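# Free trapped arm, then lower fallen window onto sill

## Task

One arm is pinned beneath a window that has fallen. Get it out and move the entire arm back to its own side of the wall, ending at least a hand's width away from the wall. After that, ease the window down until it rests completely on its sill. The task fails if the window ever strikes anything hard. Anything held in place only by the robot at the end does not count. The window counts as down once it rests on the sill, even if a hand is still touching it or lies beneath it.

## Robot and tools

ROBOT. There are two six-joint arms, left_arm and right_arm, each ending in a parallel two-finger gripper with a wrist camera. Their bases face each other across a table. left_arm's base sits at (-0.074, +0.460, +0.061) m and right_arm's at (+0.098, -0.558, +0.055) m, so left_arm is on the +y side. The names do not match the left or right of any image.

FRAME. All reported positions use one scene frame: origin at the table centre, table top at z = +0.020 m, +z up. Each gripper's reported point (end_effector_position) lies between the finger pads, 3 to 4 cm short of the fingertips. The fingers point along the gripper's +x axis and close along its y axis. Reported hand positions can be slightly off, especially when the arm is stretched out.

execute_actions. Argument actions is a list holding zero or one entry. An empty list, {"actions": []}, moves nothing and just returns the current state. A motion entry is {"rows": [[...]], "steps": N}, where N is at most 15 control steps of 1/30 s each (15 by default). Each row is used for one step, and the final row is repeated for any remaining steps. A wait entry is {"steps": N} with no rows, N at most 300; it sends nothing new, and your own reply time counts toward those steps. The optional pictures boolean turns the camera images on or off (they come by default). A refused call does nothing at all.

ROW LAYOUT. Every row is a single flat list of 14 numbers covering both arms, even if only one arm should move: left_arm's waist, shoulder, elbow, wrist pitch, wrist yaw, wrist roll, gripper opening, then the same seven for right_arm. The six joint values are absolute target angles in radians, in the same convention as the Joint positions line, not offsets. Ranges for each arm: waist -3.054 to 3.054, shoulder 0.000 to 3.142, elbow 0.000 to 2.356, wrist pitch -1.571 to 1.571, wrist yaw -1.571 to 1.571, wrist roll -3.142 to 3.142. A target more than 0.010 rad outside a range, and farther out than the joint's current reading, causes refusal. True joint ends can differ by up to 0.010 rad; a target past the true end is clipped there and a "joint sent to its limit" line may appear, sometimes describing an earlier action. The opening is an absolute value from -1 to 1: +1 fully open, empty fingers touch near -0.80, and values below that add nothing. Full open-to-closed takes at least about 0.5 s.

MOTION LIMITS. Each step the sent target stays within a fixed margin of the measured angle: 0.211 rad for waist, shoulder and elbow, 0.213 for wrist pitch, 0.267 for wrist yaw, 0.228 for wrist roll. If the targets would move a gripper over 70 mm from where it is, all its joint targets are pulled back proportionally. So large moves need several calls. Friction can leave a joint short of its target, or ignore a tiny change; check Joint positions after each move. Between calls the arms keep heading to the last row sent until they settle or a step is HELD.

RESULTS. The state line gives, per arm, gripper position (m), orientation quaternion wxyz, and linear and angular velocity. Joint positions and Joint velocities list six joints (rad, rad/s) plus the pad gap (m; 0.088 when fully open). grip_measured gives the finger opening on the command scale; it can be off by about 1 mm and reads narrower while squeezing something. To hold an object, command about 0.07 below grip_measured. grip_effort_n is motor effort in newtons (negative closes), capped near 83 N, not a pad force. External joint torques estimate outside loads on each joint. "joint command not followed" means a clearance check altered or blocked that arm's joint targets; HELD marks steps whose row was not sent.

zoom_image. Arguments camera (cam_head_left, cam_head_right, cam_high, cam_low, cam_left_wrist or cam_right_wrist) and region [x0, y0, x1, y1] in pixels of that camera's latest 504x504 image, origin top-left, at most 504 by 504. It moves nothing.

read_manual. Optional section, only "licences"; returns licence text, no motion.

finished_scene. Argument scene: the number of the current scene. Replying with no tool call also ends things.

ORDER. Look first and zoom on the wall, window and trapped hand. Lift or steady the window enough to slide the trapped arm out, withdraw that arm fully to its own side with a clear gap from the wall, then lower the window slowly with a hand under or on it until it sits on the sill.

AVOID. Letting the window drop or slam; knocking anything off the table; arms striking or pressing on each other; pushing hard enough to cause a torque fault, which freezes that arm for 10 seconds (load limits in N m: waist 17.6, shoulder 21.8, elbow 21.7, wrist pitch 5.74, wrist yaw 5.72, wrist roll 5.36, including held weight). Long holding heats motors: MOTOR HOT warns from 50 °C, and at 95 °C the arm is held, possibly then going limp. Loose objects may occasionally get a small push. Smooth, quick, low-effort motion is preferred.

Each tool is called by a JSON object that holds its "api" and its "payload", one argument or row to a line.

## Session

I'll start by looking at the current state.

{"api": "execute_actions", "payload": {
  "actions": []
}}

Scene clock: 0.00 s of 4375.00 s.
left_arm: end_effector_position=(-0.1139, +0.1482, +0.3857) grip_measured=+0.832 grip_effort_n=n/a end_effector_quat_wxyz=(+0.659, -0.021, -0.021, -0.751) end_effector_velocity=(-0.002, -0.000, -0.003) end_effector_angular_velocity=(+0.003, +0.007, -0.010) | right_arm: end_effector_position=(+0.0305, +0.1160, +0.1835) grip_measured=+0.819 grip_effort_n=n/a end_effector_quat_wxyz=(+0.739, -0.028, -0.046, +0.671) end_effector_velocity=(-0.002, +0.000, -0.001) end_effector_angular_velocity=(+0.002, -0.008, +0.019)
Joint positions: left_arm=[0.006 0.844 0.648 0.255 0.006 0.004 0.08 ] | right_arm=[-0.008  2.577  1.825  0.784  0.249 -0.112  0.079]
Joint velocities: left_arm=[-0.002  0.002 -0.007  0.007  0.007 -0.007 -0.   ] | right_arm=[-0.002  0.002 -0.002  0.007 -0.022 -0.007 -0.   ]
Joint torques (N m, as the arm reports them, + toward a larger angle): no reading
External joint torques (N m, as the arm's controller estimates them; a push from outside toward a larger angle lowers the number): no reading
Heat: left arm: hottest elbow 25 °C (+0.0 °C/min); right arm: hottest shoulder 26 °C (+0.0 °C/min).

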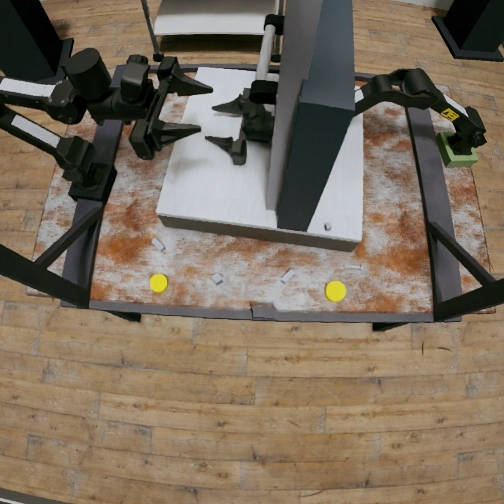

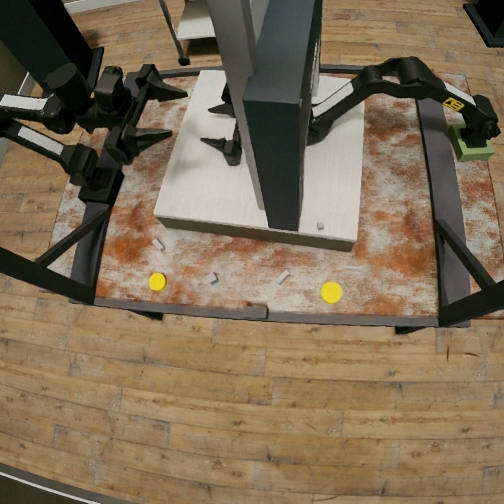

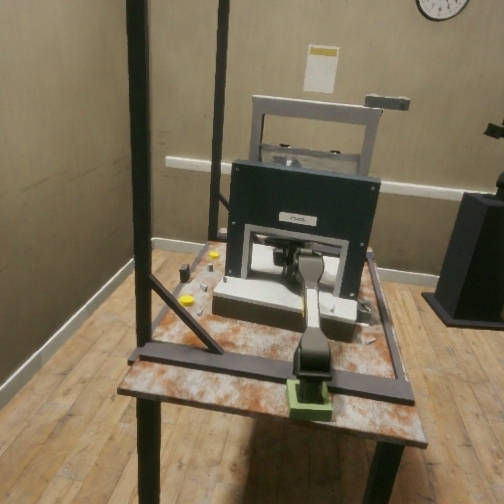

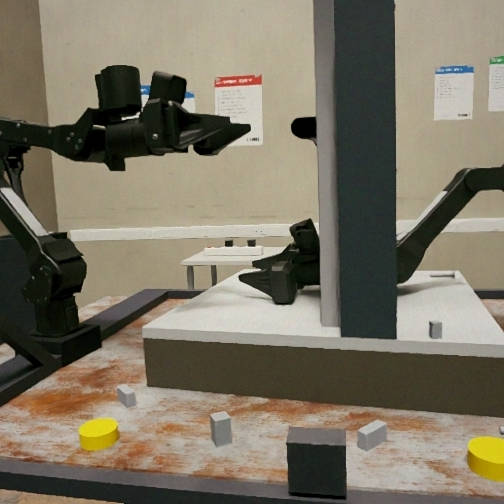

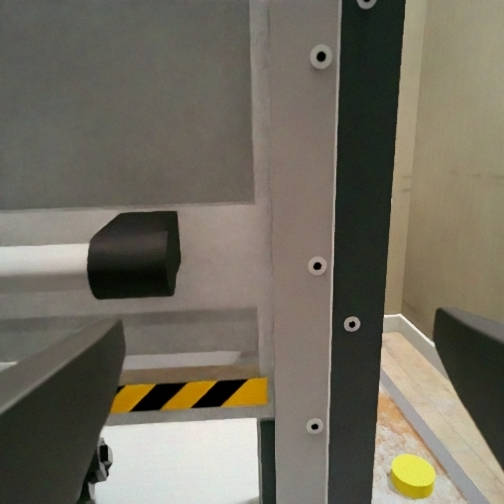

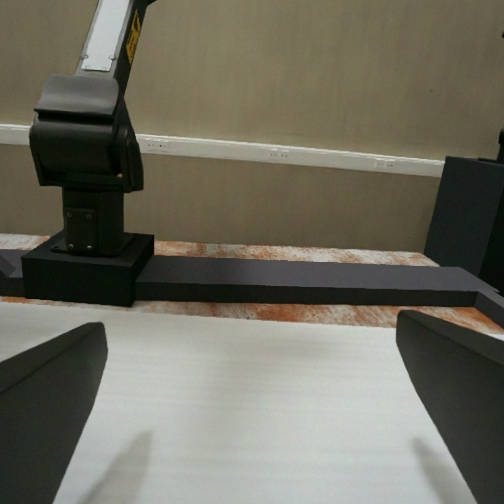

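{"api": "zoom_image", "payload": {
  "camera": "cam_head_left",
  "region": [140, 0, 380, 240]
}}

{"api": "zoom_image", "payload": {
  "camera": "cam_high",
  "region": [200, 80, 420, 340]
}}

{"api": "zoom_image", "payload": {
  "camera": "cam_low",
  "region": [200, 60, 480, 360]
}}

Region (140, 0, 380, 240) of cam_head_left's 504x504 image, scaled by 2.100, with more detail than that image has.

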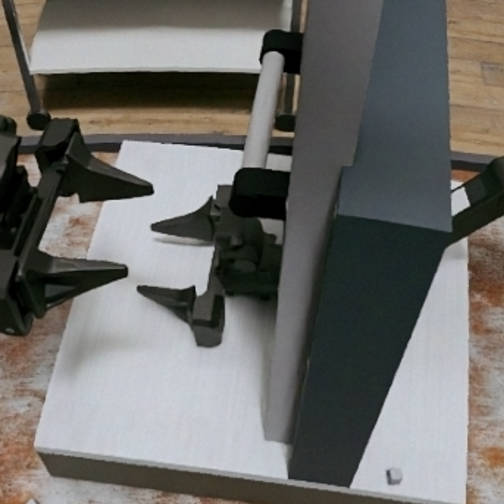

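Region (200, 80, 420, 340) of cam_high's 504x504 image, scaled by 1.938, with more detail than that image has; it fills the left 426 columns of this view, and the rest is white.

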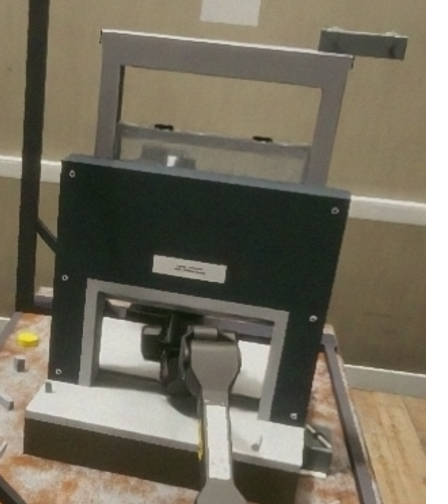

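Region (200, 60, 480, 360) of cam_low's 504x504 image, scaled by 1.680, with more detail than that image has; it fills the left 470 columns of this view, and the rest is white.

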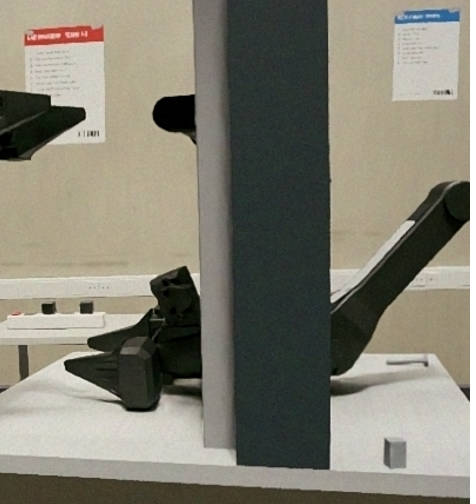

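{"api": "zoom_image", "payload": {
  "camera": "cam_high",
  "region": [235, 205, 365, 315]
}}

{"api": "zoom_image", "payload": {
  "camera": "cam_left_wrist",
  "region": [0, 190, 330, 504]
}}

Region (235, 205, 365, 315) of cam_high's 504x504 image, scaled by 3.877, with more detail than that image has; it fills the top 426 rows of this view, and the rest is white.

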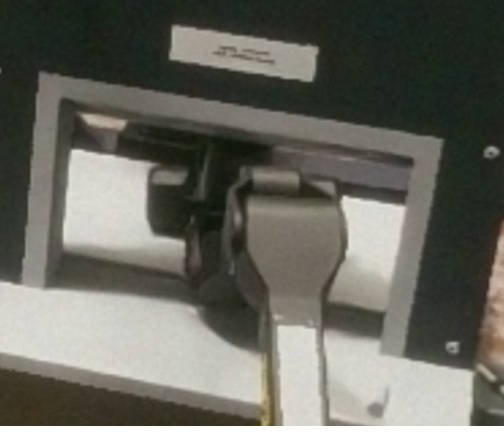

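Region (0, 190, 330, 504) of cam_left_wrist's 504x504 image, scaled by 1.527, with more detail than that image has; it fills the top 480 rows of this view, and the rest is white.

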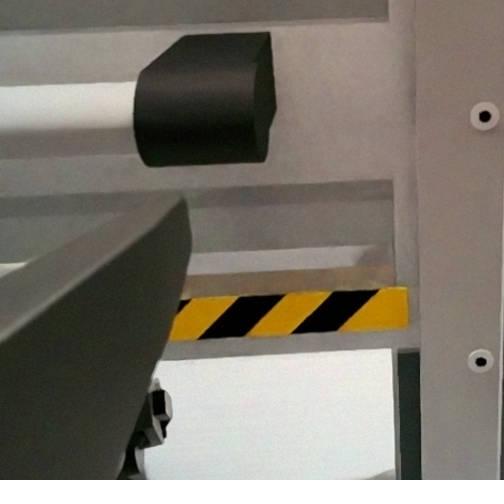

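{"api": "zoom_image", "payload": {
  "camera": "cam_low",
  "region": [120, 200, 420, 400]
}}

{"api": "zoom_image", "payload": {
  "camera": "cam_low",
  "region": [60, 50, 340, 190]
}}

Region (120, 200, 420, 400) of cam_low's 504x504 image, scaled by 1.680, with more detail than that image has.

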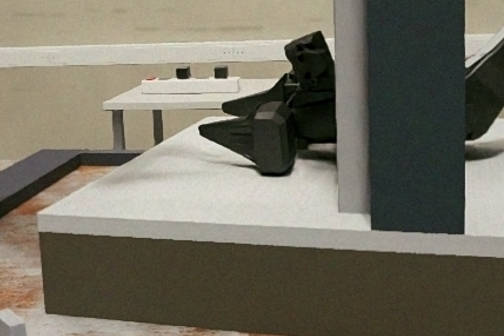

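Region (60, 50, 340, 190) of cam_low's 504x504 image, scaled by 1.800, with more detail than that image has.

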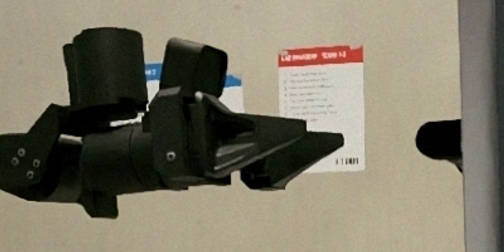

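{"api": "execute_actions", "payload": {
  "actions": [
    {"steps": 2}
  ],
  "pictures": false
}}

Scene clock: 120.00 s of 4375.00 s.
left_arm: end_effector_position=(-0.1139, +0.1482, +0.3857) grip_measured=+0.832 grip_effort_n=0.2 end_effector_quat_wxyz=(+0.659, -0.021, -0.021, -0.751) end_effector_velocity=(+0.000, +0.000, -0.004) end_effector_angular_velocity=(+0.013, +0.006, +0.004) | right_arm: end_effector_position=(+0.0305, +0.1160, +0.1835) grip_measured=+0.819 grip_effort_n=-1.2 end_effector_quat_wxyz=(+0.739, -0.028, -0.046, +0.671) end_effector_velocity=(-0.001, +0.001, -0.004) end_effector_angular_velocity=(-0.013, -0.010, +0.029)
Joint positions: left_arm=[0.006 0.844 0.648 0.255 0.006 0.004 0.08 ] | right_arm=[-0.008  2.577  1.825  0.784  0.249 -0.112  0.079]
Joint velocities: left_arm=[-0.002 -0.002 -0.007 -0.007 -0.007 -0.007  0.   ] | right_arm=[-0.007  0.002 -0.002 -0.007 -0.037 -0.007 -0.   ]
Joint torques (N m, as the arm reports them, + toward a larger angle): left_arm=[-0.12 -2.18  7.09  2.   -0.04  0.  ] | right_arm=[  0.18 -12.59   6.68   2.01   0.01   0.01]
External joint torques (N m, as the arm's controller estimates them; a push from outside toward a larger angle lowers the number): left_arm=[-0.12 -0.02 -0.3   0.2  -0.04 -0.01] | right_arm=[ 0.36  0.    0.36  0.32  0.01 -0.01]
Heat: left arm: hottest elbow 35 °C (+2.0 °C/min); right arm: hottest shoulder 62 °C (+9.0 °C/min). Fold the right arm in close to its base before you think long.
MOTOR HOT: a motor of the right arm reached 50 °C. Now the hottest motor of the right arm, joint 2 (shoulder), reports 62 °C. The temperature limit of the motors' drives, at which the controller stops that arm, is 95 °C. To cool a motor, set the load down, stop pushing, or move to a pose that needs little force.
Steps of this call (steps 1 to 90: nothing new was sent; then 117.00 s passed at rest). Readings (joint positions):
1: left_arm=[0.006 0.844 0.648 0.255 0.006 0.004] | right_arm=[-0.008 2.577 1.825 0.784 0.249 -0.112]
2: left_arm=[0.006 0.844 0.648 0.255 0.006 0.004] | right_arm=[-0.008 2.577 1.825 0.784 0.249 -0.112]
4: left_arm=[0.006 0.844 0.648 0.255 0.006 0.004] | right_arm=[-0.008 2.577 1.825 0.784 0.249 -0.112]
8: left_arm=[0.006 0.844 0.648 0.255 0.006 0.004] | right_arm=[-0.008 2.577 1.825 0.784 0.249 -0.112]
90: the state above

{"api": "execute_actions", "payload": {
  "actions": [
    {"rows": [[0.03,0.86,0.67,0.23,0.006,-0.10,0.8,-0.008,2.577,1.825,0.784,0.249,-0.112,0.82],[0.05,0.88,0.70,0.205,0.005,-0.21,0.77,-0.008,2.577,1.825,0.784,0.249,-0.112,0.82],[0.07,0.90,0.725,0.18,0.005,-0.32,0.74,-0.008,2.577,1.825,0.784,0.249,-0.112,0.82],[0.09,0.92,0.75,0.155,0.004,-0.43,0.71,-0.008,2.577,1.825,0.784,0.249,-0.112,0.82],[0.11,0.935,0.775,0.13,0.004,-0.54,0.68,-0.008,2.577,1.825,0.784,0.249,-0.112,0.82],[0.13,0.955,0.80,0.11,0.003,-0.65,0.65,-0.008,2.577,1.825,0.784,0.249,-0.112,0.82],[0.15,0.975,0.825,0.085,0.003,-0.76,0.62,-0.008,2.577,1.825,0.784,0.249,-0.112,0.82],[0.17,0.99,0.85,0.06,0.002,-0.87,0.59,-0.008,2.577,1.825,0.784,0.249,-0.112,0.82],[0.19,1.01,0.875,0.035,0.002,-0.98,0.56,-0.008,2.577,1.825,0.784,0.249,-0.112,0.82],[0.21,1.03,0.90,0.01,0.001,-1.09,0.53,-0.008,2.577,1.825,0.784,0.249,-0.112,0.82],[0.23,1.045,0.925,-0.015,0.001,-1.20,0.5,-0.008,2.577,1.825,0.784,0.249,-0.112,0.82],[0.25,1.065,0.95,-0.04,0.0,-1.31,0.5,-0.008,2.577,1.825,0.784,0.249,-0.112,0.82],[0.27,1.085,0.975,-0.065,0.0,-1.42,0.5,-0.008,2.577,1.825,0.784,0.249,-0.112,0.82],[0.29,1.10,1.0,-0.09,0.0,-1.50,0.5,-0.008,2.577,1.825,0.784,0.249,-0.112,0.82],[0.301,1.117,1.026,-0.109,0.0,-1.571,0.5,-0.008,2.577,1.825,0.784,0.249,-0.112,0.82]], "steps": 15}
  ],
  "pictures": false
}}

{"api": "execute_actions", "payload": {
  "actions": [
    {"steps": 20}
  ]
}}

Scene clock: 167.30 s of 4375.00 s.
left_arm: end_effector_position=(-0.0287, +0.1044, +0.3934) grip_measured=+0.517 grip_effort_n=-13.3 end_effector_quat_wxyz=(+0.691, -0.288, +0.351, -0.562) end_effector_velocity=(+0.210, -0.073, +0.015) end_effector_angular_velocity=(+0.247, +2.033, +0.891) | right_arm: end_effector_position=(+0.0305, +0.1160, +0.1813) grip_measured=+0.819 grip_effort_n=5.8 end_effector_quat_wxyz=(+0.739, -0.030, -0.045, +0.671) end_effector_velocity=(+0.004, +0.000, -0.001) end_effector_angular_velocity=(-0.008, -0.009, -0.000)
Joint positions: left_arm=[ 0.259  1.069  0.959 -0.052  0.005 -0.933  0.064] | right_arm=[-0.008  2.58   1.824  0.784  0.249 -0.112  0.079]
Joint velocities: left_arm=[ 0.545  0.535  0.75  -0.711 -0.022 -2.015 -0.009] | right_arm=[-0.007 -0.002 -0.002 -0.007 -0.007 -0.007 -0.   ]
Joint torques (N m, as the arm reports them, + toward a larger angle): left_arm=[ 0.22 -3.11  8.02  1.79 -0.18 -0.07] | right_arm=[  0.1  -11.68   6.21   1.54   0.     0.  ]
External joint torques (N m, as the arm's controller estimates them; a push from outside toward a larger angle lowers the number): left_arm=[ 0.38  0.66  0.39 -0.13 -0.22 -0.13] | right_arm=[ 0.2   0.97 -0.14 -0.16  0.   -0.01]
Heat: left arm: hottest elbow 36 °C (+1.0 °C/min); right arm: hottest shoulder 66 °C (+6.1 °C/min). Fold the right arm in close to its base before you think long.
MOTOR HOT: still on. Now the hottest motor of the right arm, joint 2 (shoulder), reports 66 °C; a drive's own limit is 95 °C.
Steps of this call (steps 1 to 90: nothing new was sent; then 43.80 s passed at rest; steps 91 to 105: all 15 steps of this action). Readings (joint positions):
91: left_arm=[0.008 0.845 0.649 0.253 0.006 -0.018] | right_arm=[-0.008 2.578 1.825 0.784 0.249 -0.112]
92: left_arm=[0.016 0.850 0.657 0.240 0.006 -0.068] | right_arm=[-0.008 2.579 1.824 0.784 0.249 -0.112]
94: left_arm=[0.045 0.875 0.692 0.205 0.006 -0.200] | right_arm=[-0.008 2.580 1.824 0.784 0.249 -0.112]
98: left_arm=[0.121 0.944 0.784 0.119 0.006 -0.466] | right_arm=[-0.008 2.580 1.824 0.784 0.249 -0.112]
105: the state above

Scene clock: 167.97 s of 4375.00 s.
left_arm: end_effector_position=(-0.0132, +0.0992, +0.3957) grip_measured=+0.502 grip_effort_n=-13.3 end_effector_quat_wxyz=(+0.583, -0.491, +0.507, -0.403) end_effector_velocity=(-0.001, -0.001, -0.000) end_effector_angular_velocity=(-0.006, +0.019, +0.004) | right_arm: end_effector_position=(+0.0305, +0.1160, +0.1813) grip_measured=+0.819 grip_effort_n=5.8 end_effector_quat_wxyz=(+0.739, -0.030, -0.045, +0.671) end_effector_velocity=(+0.003, -0.000, +0.002) end_effector_angular_velocity=(+0.007, -0.006, -0.010)
Joint positions: left_arm=[ 0.298  1.109  1.018 -0.105  0.003 -1.565  0.064] | right_arm=[-0.008  2.58   1.824  0.784  0.249 -0.112  0.079]
Joint velocities: left_arm=[-0.007  0.002 -0.002  0.007 -0.007 -0.022  0.   ] | right_arm=[-0.002 -0.002 -0.002  0.007  0.007 -0.007  0.   ]
Joint torques (N m, as the arm reports them, + toward a larger angle): left_arm=[ 0.39 -3.32  8.01  1.69 -0.18 -0.12] | right_arm=[  0.09 -11.69   6.22   1.54   0.     0.  ]
External joint torques (N m, as the arm's controller estimates them; a push from outside toward a larger angle lowers the number): left_arm=[ 0.43  0.52  0.64 -0.15 -0.18 -0.18] | right_arm=[ 0.21  0.91 -0.11 -0.16  0.   -0.01]
Heat: left arm: hottest elbow 36 °C (+1.0 °C/min); right arm: hottest shoulder 66 °C (+6.0 °C/min). Fold the right arm in close to its base before you think long.
MOTOR HOT: still on. Now the hottest motor of the right arm, joint 2 (shoulder), reports 66 °C; a drive's own limit is 95 °C.
Steps of this call (steps 1 to 20: the robot went on to your last target). Readings (joint positions):
1: left_arm=[0.275 1.084 0.980 -0.068 0.004 -1.000] | right_arm=[-0.008 2.580 1.824 0.784 0.249 -0.112]
2: left_arm=[0.286 1.095 0.994 -0.079 0.003 -1.067] | right_arm=[-0.008 2.580 1.824 0.784 0.249 -0.112]
4: left_arm=[0.295 1.104 1.007 -0.093 0.003 -1.201] | right_arm=[-0.008 2.580 1.824 0.784 0.249 -0.112]
8: left_arm=[0.298 1.108 1.016 -0.102 0.003 -1.454] | right_arm=[-0.008 2.580 1.824 0.784 0.249 -0.112]
20: the state above
camera_calibration (this result's frames):
cam_left_wrist: T_world_to_cam=[[-0.00498101, -0.185851, 0.982565, -0.364006], [-0.984295, 0.174298, 0.0279785, -0.010786], [-0.176459, -0.966995, -0.183801, 0.243651], [0, 0, 0, 1]] pos_world=[0.0305648, 0.169839, 0.402744]
cam_right_wrist: T_world_to_cam=[[0.98742, -0.140004, 0.0734905, -0.0221393], [0.0324151, -0.275673, -0.960705, 0.239635], [0.154762, 0.951001, -0.267667, 0.0196256], [0, 0, 0, 1]] pos_world=[0.0110557, 0.0442973, 0.237099]

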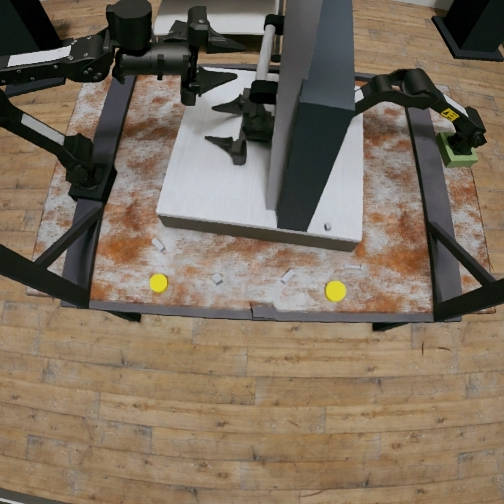

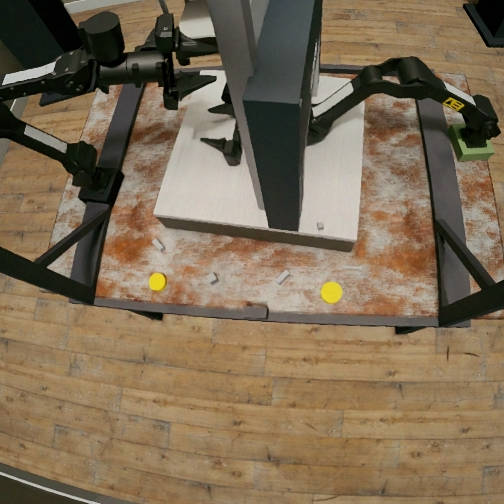

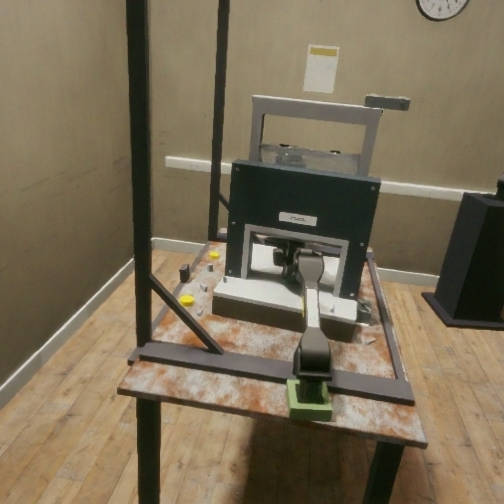

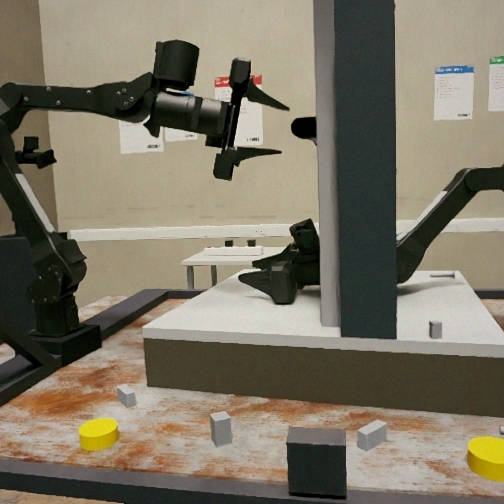

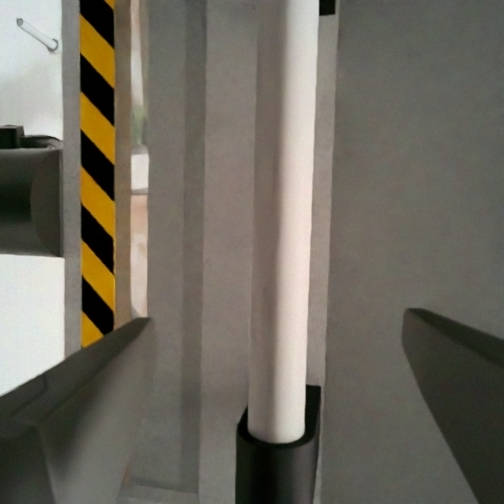

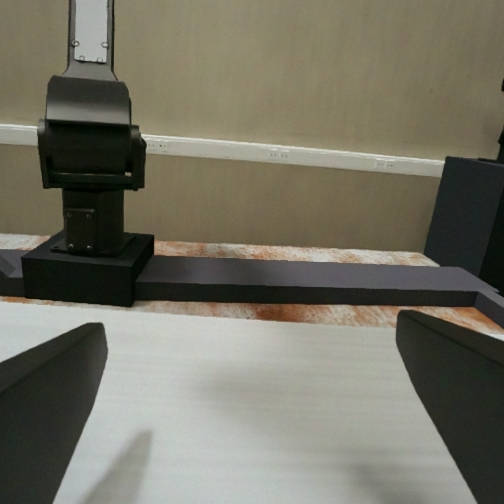

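{"api": "execute_actions", "payload": {
  "actions": [
    {"rows": [[0.301,1.125,1.032,-0.105,0.0,-1.571,0.45,-0.008,2.577,1.825,0.784,0.249,-0.112,0.82],[0.301,1.137,1.039,-0.099,0.0,-1.571,0.45,-0.008,2.577,1.825,0.784,0.249,-0.112,0.82],[0.301,1.15,1.046,-0.093,0.0,-1.571,0.4,-0.008,2.577,1.825,0.784,0.249,-0.112,0.82],[0.301,1.164,1.053,-0.086,0.0,-1.571,0.4,-0.008,2.577,1.825,0.784,0.249,-0.112,0.82],[0.301,1.178,1.060,-0.079,0.0,-1.571,0.4,-0.008,2.577,1.825,0.784,0.249,-0.112,0.82],[0.301,1.192,1.067,-0.073,0.0,-1.571,0.4,-0.008,2.577,1.825,0.784,0.249,-0.112,0.82],[0.301,1.206,1.074,-0.066,0.0,-1.571,0.4,-0.008,2.577,1.825,0.784,0.249,-0.112,0.82],[0.301,1.22,1.081,-0.059,0.0,-1.571,0.4,-0.008,2.577,1.825,0.784,0.249,-0.112,0.82],[0.301,1.234,1.088,-0.053,0.0,-1.571,0.4,-0.008,2.577,1.825,0.784,0.249,-0.112,0.82],[0.301,1.248,1.095,-0.046,0.0,-1.571,0.4,-0.008,2.577,1.825,0.784,0.249,-0.112,0.82],[0.301,1.262,1.102,-0.039,0.0,-1.571,0.4,-0.008,2.577,1.825,0.784,0.249,-0.112,0.82],[0.301,1.276,1.109,-0.033,0.0,-1.571,0.4,-0.008,2.577,1.825,0.784,0.249,-0.112,0.82],[0.301,1.288,1.115,-0.027,0.0,-1.571,0.4,-0.008,2.577,1.825,0.784,0.249,-0.112,0.82],[0.301,1.298,1.120,-0.022,0.0,-1.571,0.4,-0.008,2.577,1.825,0.784,0.249,-0.112,0.82],[0.301,1.305,1.123,-0.019,0.0,-1.571,0.4,-0.008,2.577,1.825,0.784,0.249,-0.112,0.82]], "steps": 15}
  ],
  "pictures": false
}}

{"api": "execute_actions", "payload": {
  "actions": [
    {"steps": 10}
  ]
}}

Scene clock: 188.37 s of 4375.00 s.
left_arm: end_effector_position=(-0.0062, +0.0580, +0.3911) grip_measured=+0.403 grip_effort_n=-13.3 end_effector_quat_wxyz=(+0.584, -0.490, +0.508, -0.401) end_effector_velocity=(+0.014, -0.083, -0.021) end_effector_angular_velocity=(+0.015, +0.011, -0.003) | right_arm: end_effector_position=(+0.0305, +0.1160, +0.1813) grip_measured=+0.819 grip_effort_n=5.8 end_effector_quat_wxyz=(+0.739, -0.030, -0.045, +0.671) end_effector_velocity=(+0.003, -0.000, -0.004) end_effector_angular_velocity=(-0.013, -0.009, -0.010)
Joint positions: left_arm=[ 0.298  1.272  1.103 -0.032  0.003 -1.566  0.059] | right_arm=[-0.008  2.58   1.824  0.784  0.249 -0.112  0.079]
Joint velocities: left_arm=[ 0.002  0.325  0.154  0.154  0.007 -0.007 -0.   ] | right_arm=[-0.002  0.002 -0.002 -0.007  0.007 -0.007  0.   ]
Joint torques (N m, as the arm reports them, + toward a larger angle): left_arm=[ 0.15 -4.76  8.24  2.2  -0.16 -0.07] | right_arm=[  0.1  -11.69   6.2    1.55   0.     0.  ]
External joint torques (N m, as the arm's controller estimates them; a push from outside toward a larger angle lowers the number): left_arm=[ 0.15  0.67  0.76  0.35 -0.15 -0.13] | right_arm=[ 0.14  0.91 -0.12 -0.15  0.   -0.01]
Heat: left arm: hottest elbow 37 °C (+2.0 °C/min); right arm: hottest shoulder 66 °C (+3.0 °C/min). Fold the right arm in close to its base before you think long.
MOTOR HOT: still on. Now the hottest motor of the right arm, joint 2 (shoulder), reports 66 °C; a drive's own limit is 95 °C.
Steps of this call (steps 1 to 15: the robot went on to your last target; steps 16 to 90: nothing new was sent; then 16.90 s passed at rest; steps 91 to 105: all 15 steps of this action). Readings (joint positions):
91: left_arm=[0.298 1.110 1.018 -0.105 0.003 -1.566] | right_arm=[-0.008 2.580 1.824 0.784 0.249 -0.112]
92: left_arm=[0.298 1.114 1.021 -0.105 0.003 -1.566] | right_arm=[-0.008 2.580 1.824 0.784 0.249 -0.112]
94: left_arm=[0.298 1.128 1.032 -0.099 0.003 -1.566] | right_arm=[-0.008 2.580 1.824 0.784 0.249 -0.112]
98: left_arm=[0.298 1.178 1.058 -0.076 0.003 -1.566] | right_arm=[-0.008 2.580 1.824 0.784 0.249 -0.112]
105: the state above

Scene clock: 188.70 s of 4375.00 s.
left_arm: end_effector_position=(-0.0051, +0.0519, +0.3900) grip_measured=+0.402 grip_effort_n=-13.3 end_effector_quat_wxyz=(+0.584, -0.490, +0.508, -0.401) end_effector_velocity=(+0.000, +0.001, +0.005) end_effector_angular_velocity=(-0.011, +0.019, +0.009) | right_arm: end_effector_position=(+0.0305, +0.1160, +0.1813) grip_measured=+0.819 grip_effort_n=5.8 end_effector_quat_wxyz=(+0.739, -0.030, -0.045, +0.671) end_effector_velocity=(+0.004, +0.000, -0.001) end_effector_angular_velocity=(-0.008, -0.009, -0.000)
Joint positions: left_arm=[ 0.298  1.296  1.115 -0.021  0.003 -1.566  0.059] | right_arm=[-0.008  2.58   1.824  0.784  0.249 -0.112  0.079]
Joint velocities: left_arm=[-0.002 -0.002  0.012 -0.007 -0.007 -0.022 -0.   ] | right_arm=[-0.007 -0.002 -0.002 -0.007 -0.007 -0.007 -0.   ]
Joint torques (N m, as the arm reports them, + toward a larger angle): left_arm=[ 0.1  -4.54  7.93  2.16 -0.17 -0.08] | right_arm=[  0.1  -11.69   6.21   1.55   0.     0.  ]
External joint torques (N m, as the arm's controller estimates them; a push from outside toward a larger angle lowers the number): left_arm=[ 0.14  0.61  0.62  0.35 -0.16 -0.14] | right_arm=[ 0.2   0.96 -0.14 -0.15  0.   -0.01]
Heat: left arm: hottest elbow 37 °C (+2.0 °C/min); right arm: hottest shoulder 66 °C (+3.0 °C/min). Fold the right arm in close to its base before you think long.
MOTOR HOT: still on. Now the hottest motor of the right arm, joint 2 (shoulder), reports 66 °C; a drive's own limit is 95 °C.
Steps of this call (steps 1 to 10: the robot went on to your last target). Readings (joint positions):
1: left_arm=[0.298 1.281 1.107 -0.028 0.003 -1.566] | right_arm=[-0.008 2.580 1.824 0.784 0.249 -0.112]
2: left_arm=[0.298 1.288 1.109 -0.026 0.003 -1.566] | right_arm=[-0.008 2.580 1.824 0.784 0.249 -0.112]
4: left_arm=[0.298 1.294 1.110 -0.024 0.003 -1.566] | right_arm=[-0.008 2.580 1.824 0.784 0.249 -0.112]
8: left_arm=[0.298 1.296 1.113 -0.021 0.003 -1.566] | right_arm=[-0.008 2.580 1.824 0.784 0.249 -0.112]
10: the state above
camera_calibration (this result's frames):
cam_left_wrist: T_world_to_cam=[[-0.00303568, -0.190473, 0.981688, -0.366527], [-0.984278, 0.173938, 0.0307046, 0.00449392], [-0.176601, -0.96616, -0.188006, 0.199851], [0, 0, 0, 1]] pos_world=[0.0386044, 0.122493, 0.39725]
cam_right_wrist: T_world_to_cam=[[0.98742, -0.140004, 0.0734905, -0.0221393], [0.0324151, -0.275673, -0.960705, 0.239635], [0.154762, 0.951001, -0.267667, 0.0196256], [0, 0, 0, 1]] pos_world=[0.0110557, 0.0442973, 0.237099]

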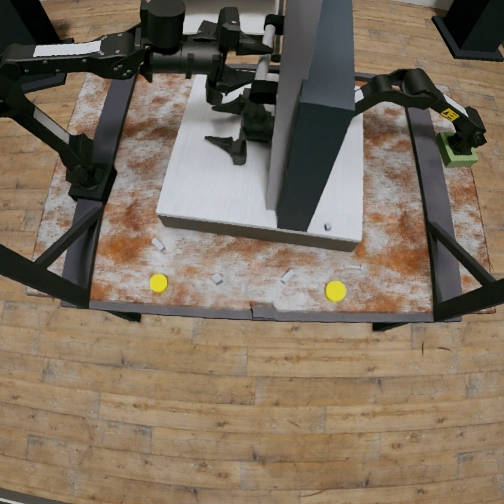

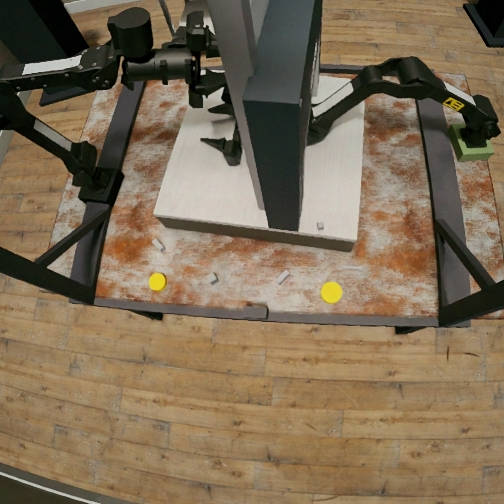

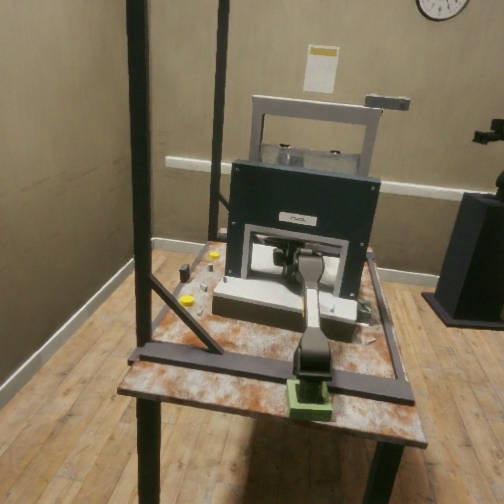

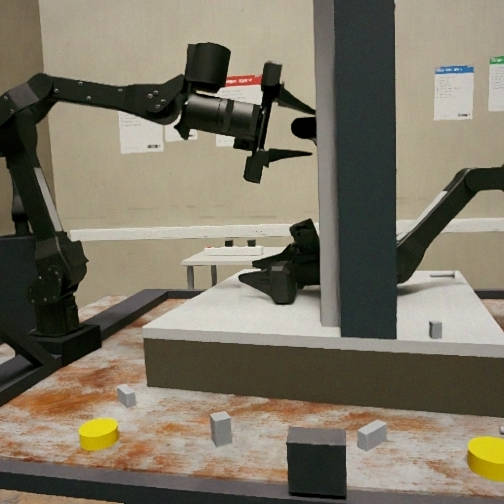

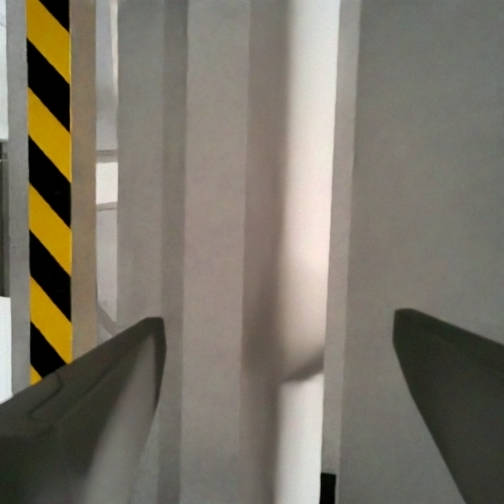

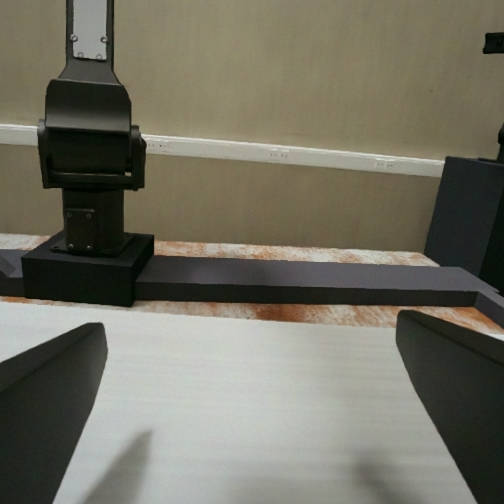

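{"api": "zoom_image", "payload": {
  "camera": "cam_head_left",
  "region": [200, 0, 320, 120]
}}

{"api": "zoom_image", "payload": {
  "camera": "cam_low",
  "region": [230, 50, 350, 190]
}}

Region (200, 0, 320, 120) of cam_head_left's 504x504 image, scaled by 4.200, with more detail than that image has.

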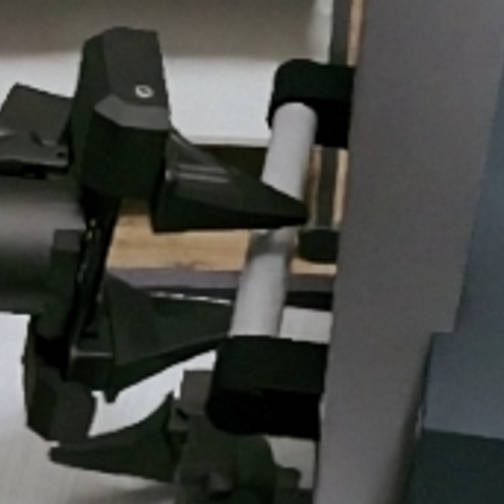

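Region (230, 50, 350, 190) of cam_low's 504x504 image, scaled by 3.600, with more detail than that image has; it fills the left 432 columns of this view, and the rest is white.

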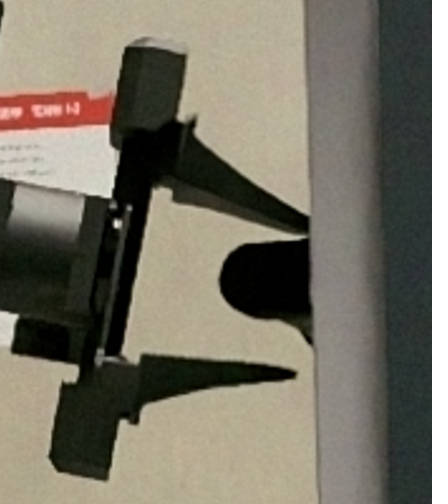

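{"api": "execute_actions", "payload": {
  "actions": [
    {"rows": [[0.301,1.310,1.127,-0.017,0.0,-1.571,0.35,-0.008,2.577,1.825,0.784,0.249,-0.112,0.82],[0.301,1.317,1.131,-0.014,0.0,-1.571,0.3,-0.008,2.577,1.825,0.784,0.249,-0.112,0.82],[0.301,1.324,1.136,-0.012,0.0,-1.571,0.25,-0.008,2.577,1.825,0.784,0.249,-0.112,0.82],[0.301,1.331,1.140,-0.009,0.0,-1.571,0.2,-0.008,2.577,1.825,0.784,0.249,-0.112,0.82],[0.301,1.338,1.145,-0.006,0.0,-1.571,0.15,-0.008,2.577,1.825,0.784,0.249,-0.112,0.82],[0.301,1.345,1.149,-0.003,0.0,-1.571,0.1,-0.008,2.577,1.825,0.784,0.249,-0.112,0.82],[0.301,1.352,1.154,-0.001,0.0,-1.571,0.05,-0.008,2.577,1.825,0.784,0.249,-0.112,0.82],[0.301,1.359,1.158,0.002,0.0,-1.571,0.0,-0.008,2.577,1.825,0.784,0.249,-0.112,0.82],[0.301,1.366,1.162,0.005,0.0,-1.571,-0.05,-0.008,2.577,1.825,0.784,0.249,-0.112,0.82],[0.301,1.372,1.166,0.007,0.0,-1.571,-0.1,-0.008,2.577,1.825,0.784,0.249,-0.112,0.82]], "steps": 15}
  ]
}}

Scene clock: 224.67 s of 4375.00 s.
left_arm: end_effector_position=(-0.0023, +0.0351, +0.3875) grip_measured=-0.081 grip_effort_n=-13.3 end_effector_quat_wxyz=(+0.584, -0.490, +0.508, -0.401) end_effector_velocity=(+0.001, -0.005, +0.001) end_effector_angular_velocity=(-0.013, +0.004, +0.006) | right_arm: end_effector_position=(+0.0305, +0.1160, +0.1813) grip_measured=+0.819 grip_effort_n=5.8 end_effector_quat_wxyz=(+0.739, -0.030, -0.045, +0.671) end_effector_velocity=(+0.003, -0.000, +0.002) end_effector_angular_velocity=(+0.008, +0.009, -0.010)
Joint positions: left_arm=[ 0.298  1.361  1.155  0.004  0.003 -1.566  0.035] | right_arm=[-0.008  2.58   1.824  0.784  0.249 -0.112  0.079]
Joint velocities: left_arm=[-0.002  0.017  0.007  0.022 -0.007 -0.007 -0.01 ] | right_arm=[-0.002 -0.002 -0.002  0.007  0.007  0.007  0.   ]
Joint torques (N m, as the arm reports them, + toward a larger angle): left_arm=[ 0.09 -5.32  8.47  2.23 -0.16 -0.12] | right_arm=[  0.1  -11.7    6.21   1.55   0.01   0.  ]
External joint torques (N m, as the arm's controller estimates them; a push from outside toward a larger angle lowers the number): left_arm=[ 0.09  0.7   0.84  0.33 -0.14 -0.18] | right_arm=[ 0.14  1.   -0.17 -0.16  0.   -0.01]
Heat: left arm: hottest elbow 39 °C (+3.0 °C/min); right arm: hottest shoulder 67 °C (+1.0 °C/min). Fold the right arm in close to its base before you think long.
MOTOR HOT: still on. Now the hottest motor of the right arm, joint 2 (shoulder), reports 67 °C; a drive's own limit is 95 °C.
Steps of this call (steps 1 to 30: the robot went on to your last target; steps 31 to 90: nothing new was sent; then 32.47 s passed at rest; steps 91 to 105: all 15 steps of this action). Readings (joint positions):
91: left_arm=[0.298 1.296 1.115 -0.021 0.003 -1.566] | right_arm=[-0.008 2.580 1.824 0.784 0.249 -0.112]
92: left_arm=[0.298 1.298 1.117 -0.020 0.003 -1.566] | right_arm=[-0.008 2.580 1.824 0.784 0.249 -0.112]
94: left_arm=[0.298 1.306 1.124 -0.015 0.003 -1.566] | right_arm=[-0.008 2.580 1.824 0.784 0.249 -0.112]
98: left_arm=[0.298 1.332 1.141 -0.006 0.003 -1.566] | right_arm=[-0.008 2.580 1.824 0.784 0.249 -0.112]
105: the state above
camera_calibration (this result's frames):
cam_left_wrist: T_world_to_cam=[[-0.00284748, -0.19158, 0.981473, -0.367117], [-0.984272, 0.173903, 0.0310896, 0.0101635], [-0.176637, -0.965948, -0.189062, 0.184029], [0, 0, 0, 1]] pos_world=[0.0414645, 0.105662, 0.394792]
cam_right_wrist: T_world_to_cam=[[0.98742, -0.140004, 0.0734905, -0.0221393], [0.0324151, -0.275673, -0.960705, 0.239635], [0.154762, 0.951001, -0.267667, 0.0196256], [0, 0, 0, 1]] pos_world=[0.0110557, 0.0442973, 0.237099]

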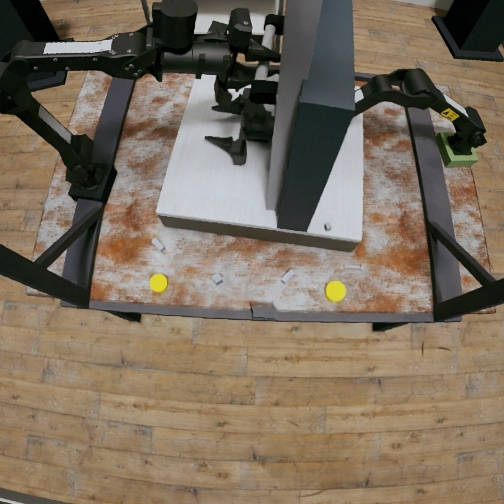

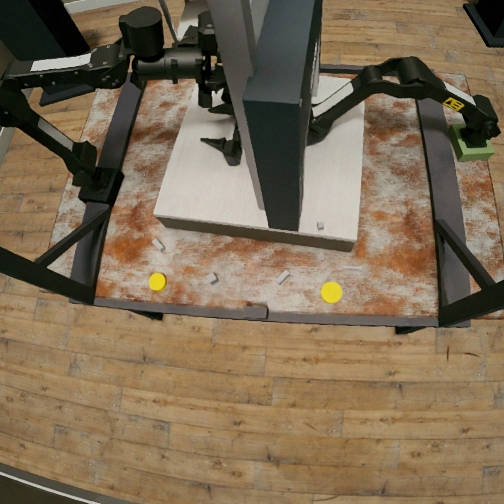

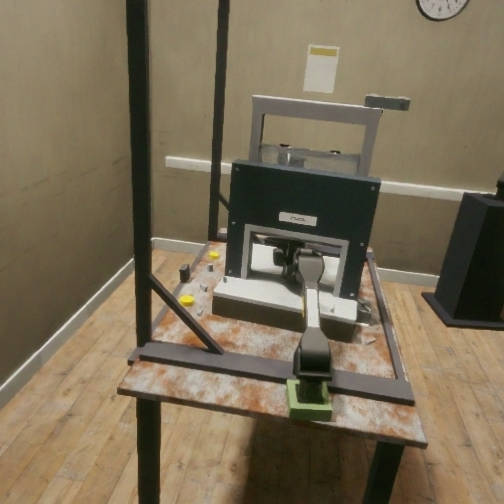

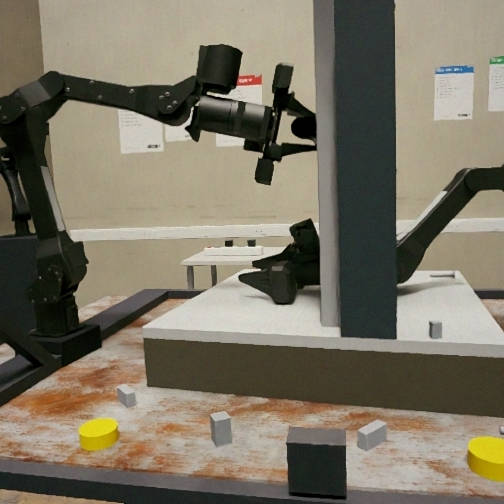

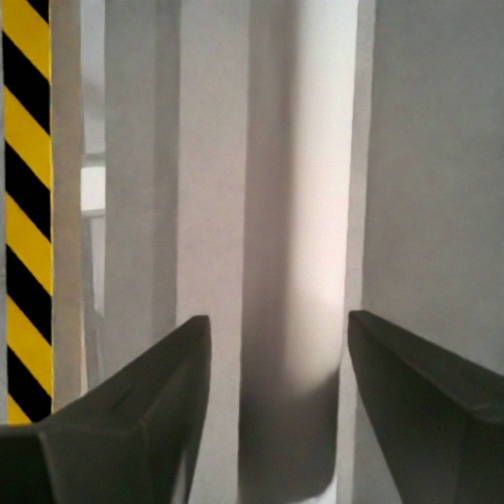

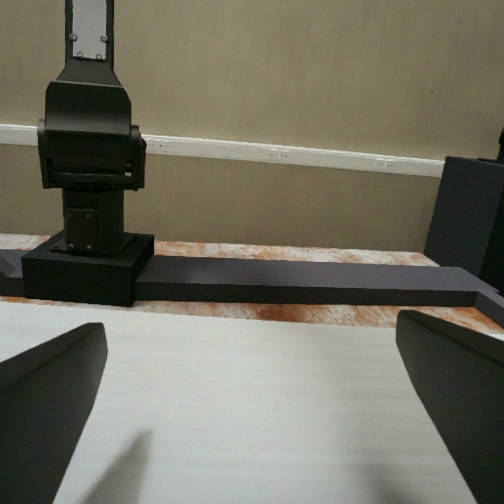

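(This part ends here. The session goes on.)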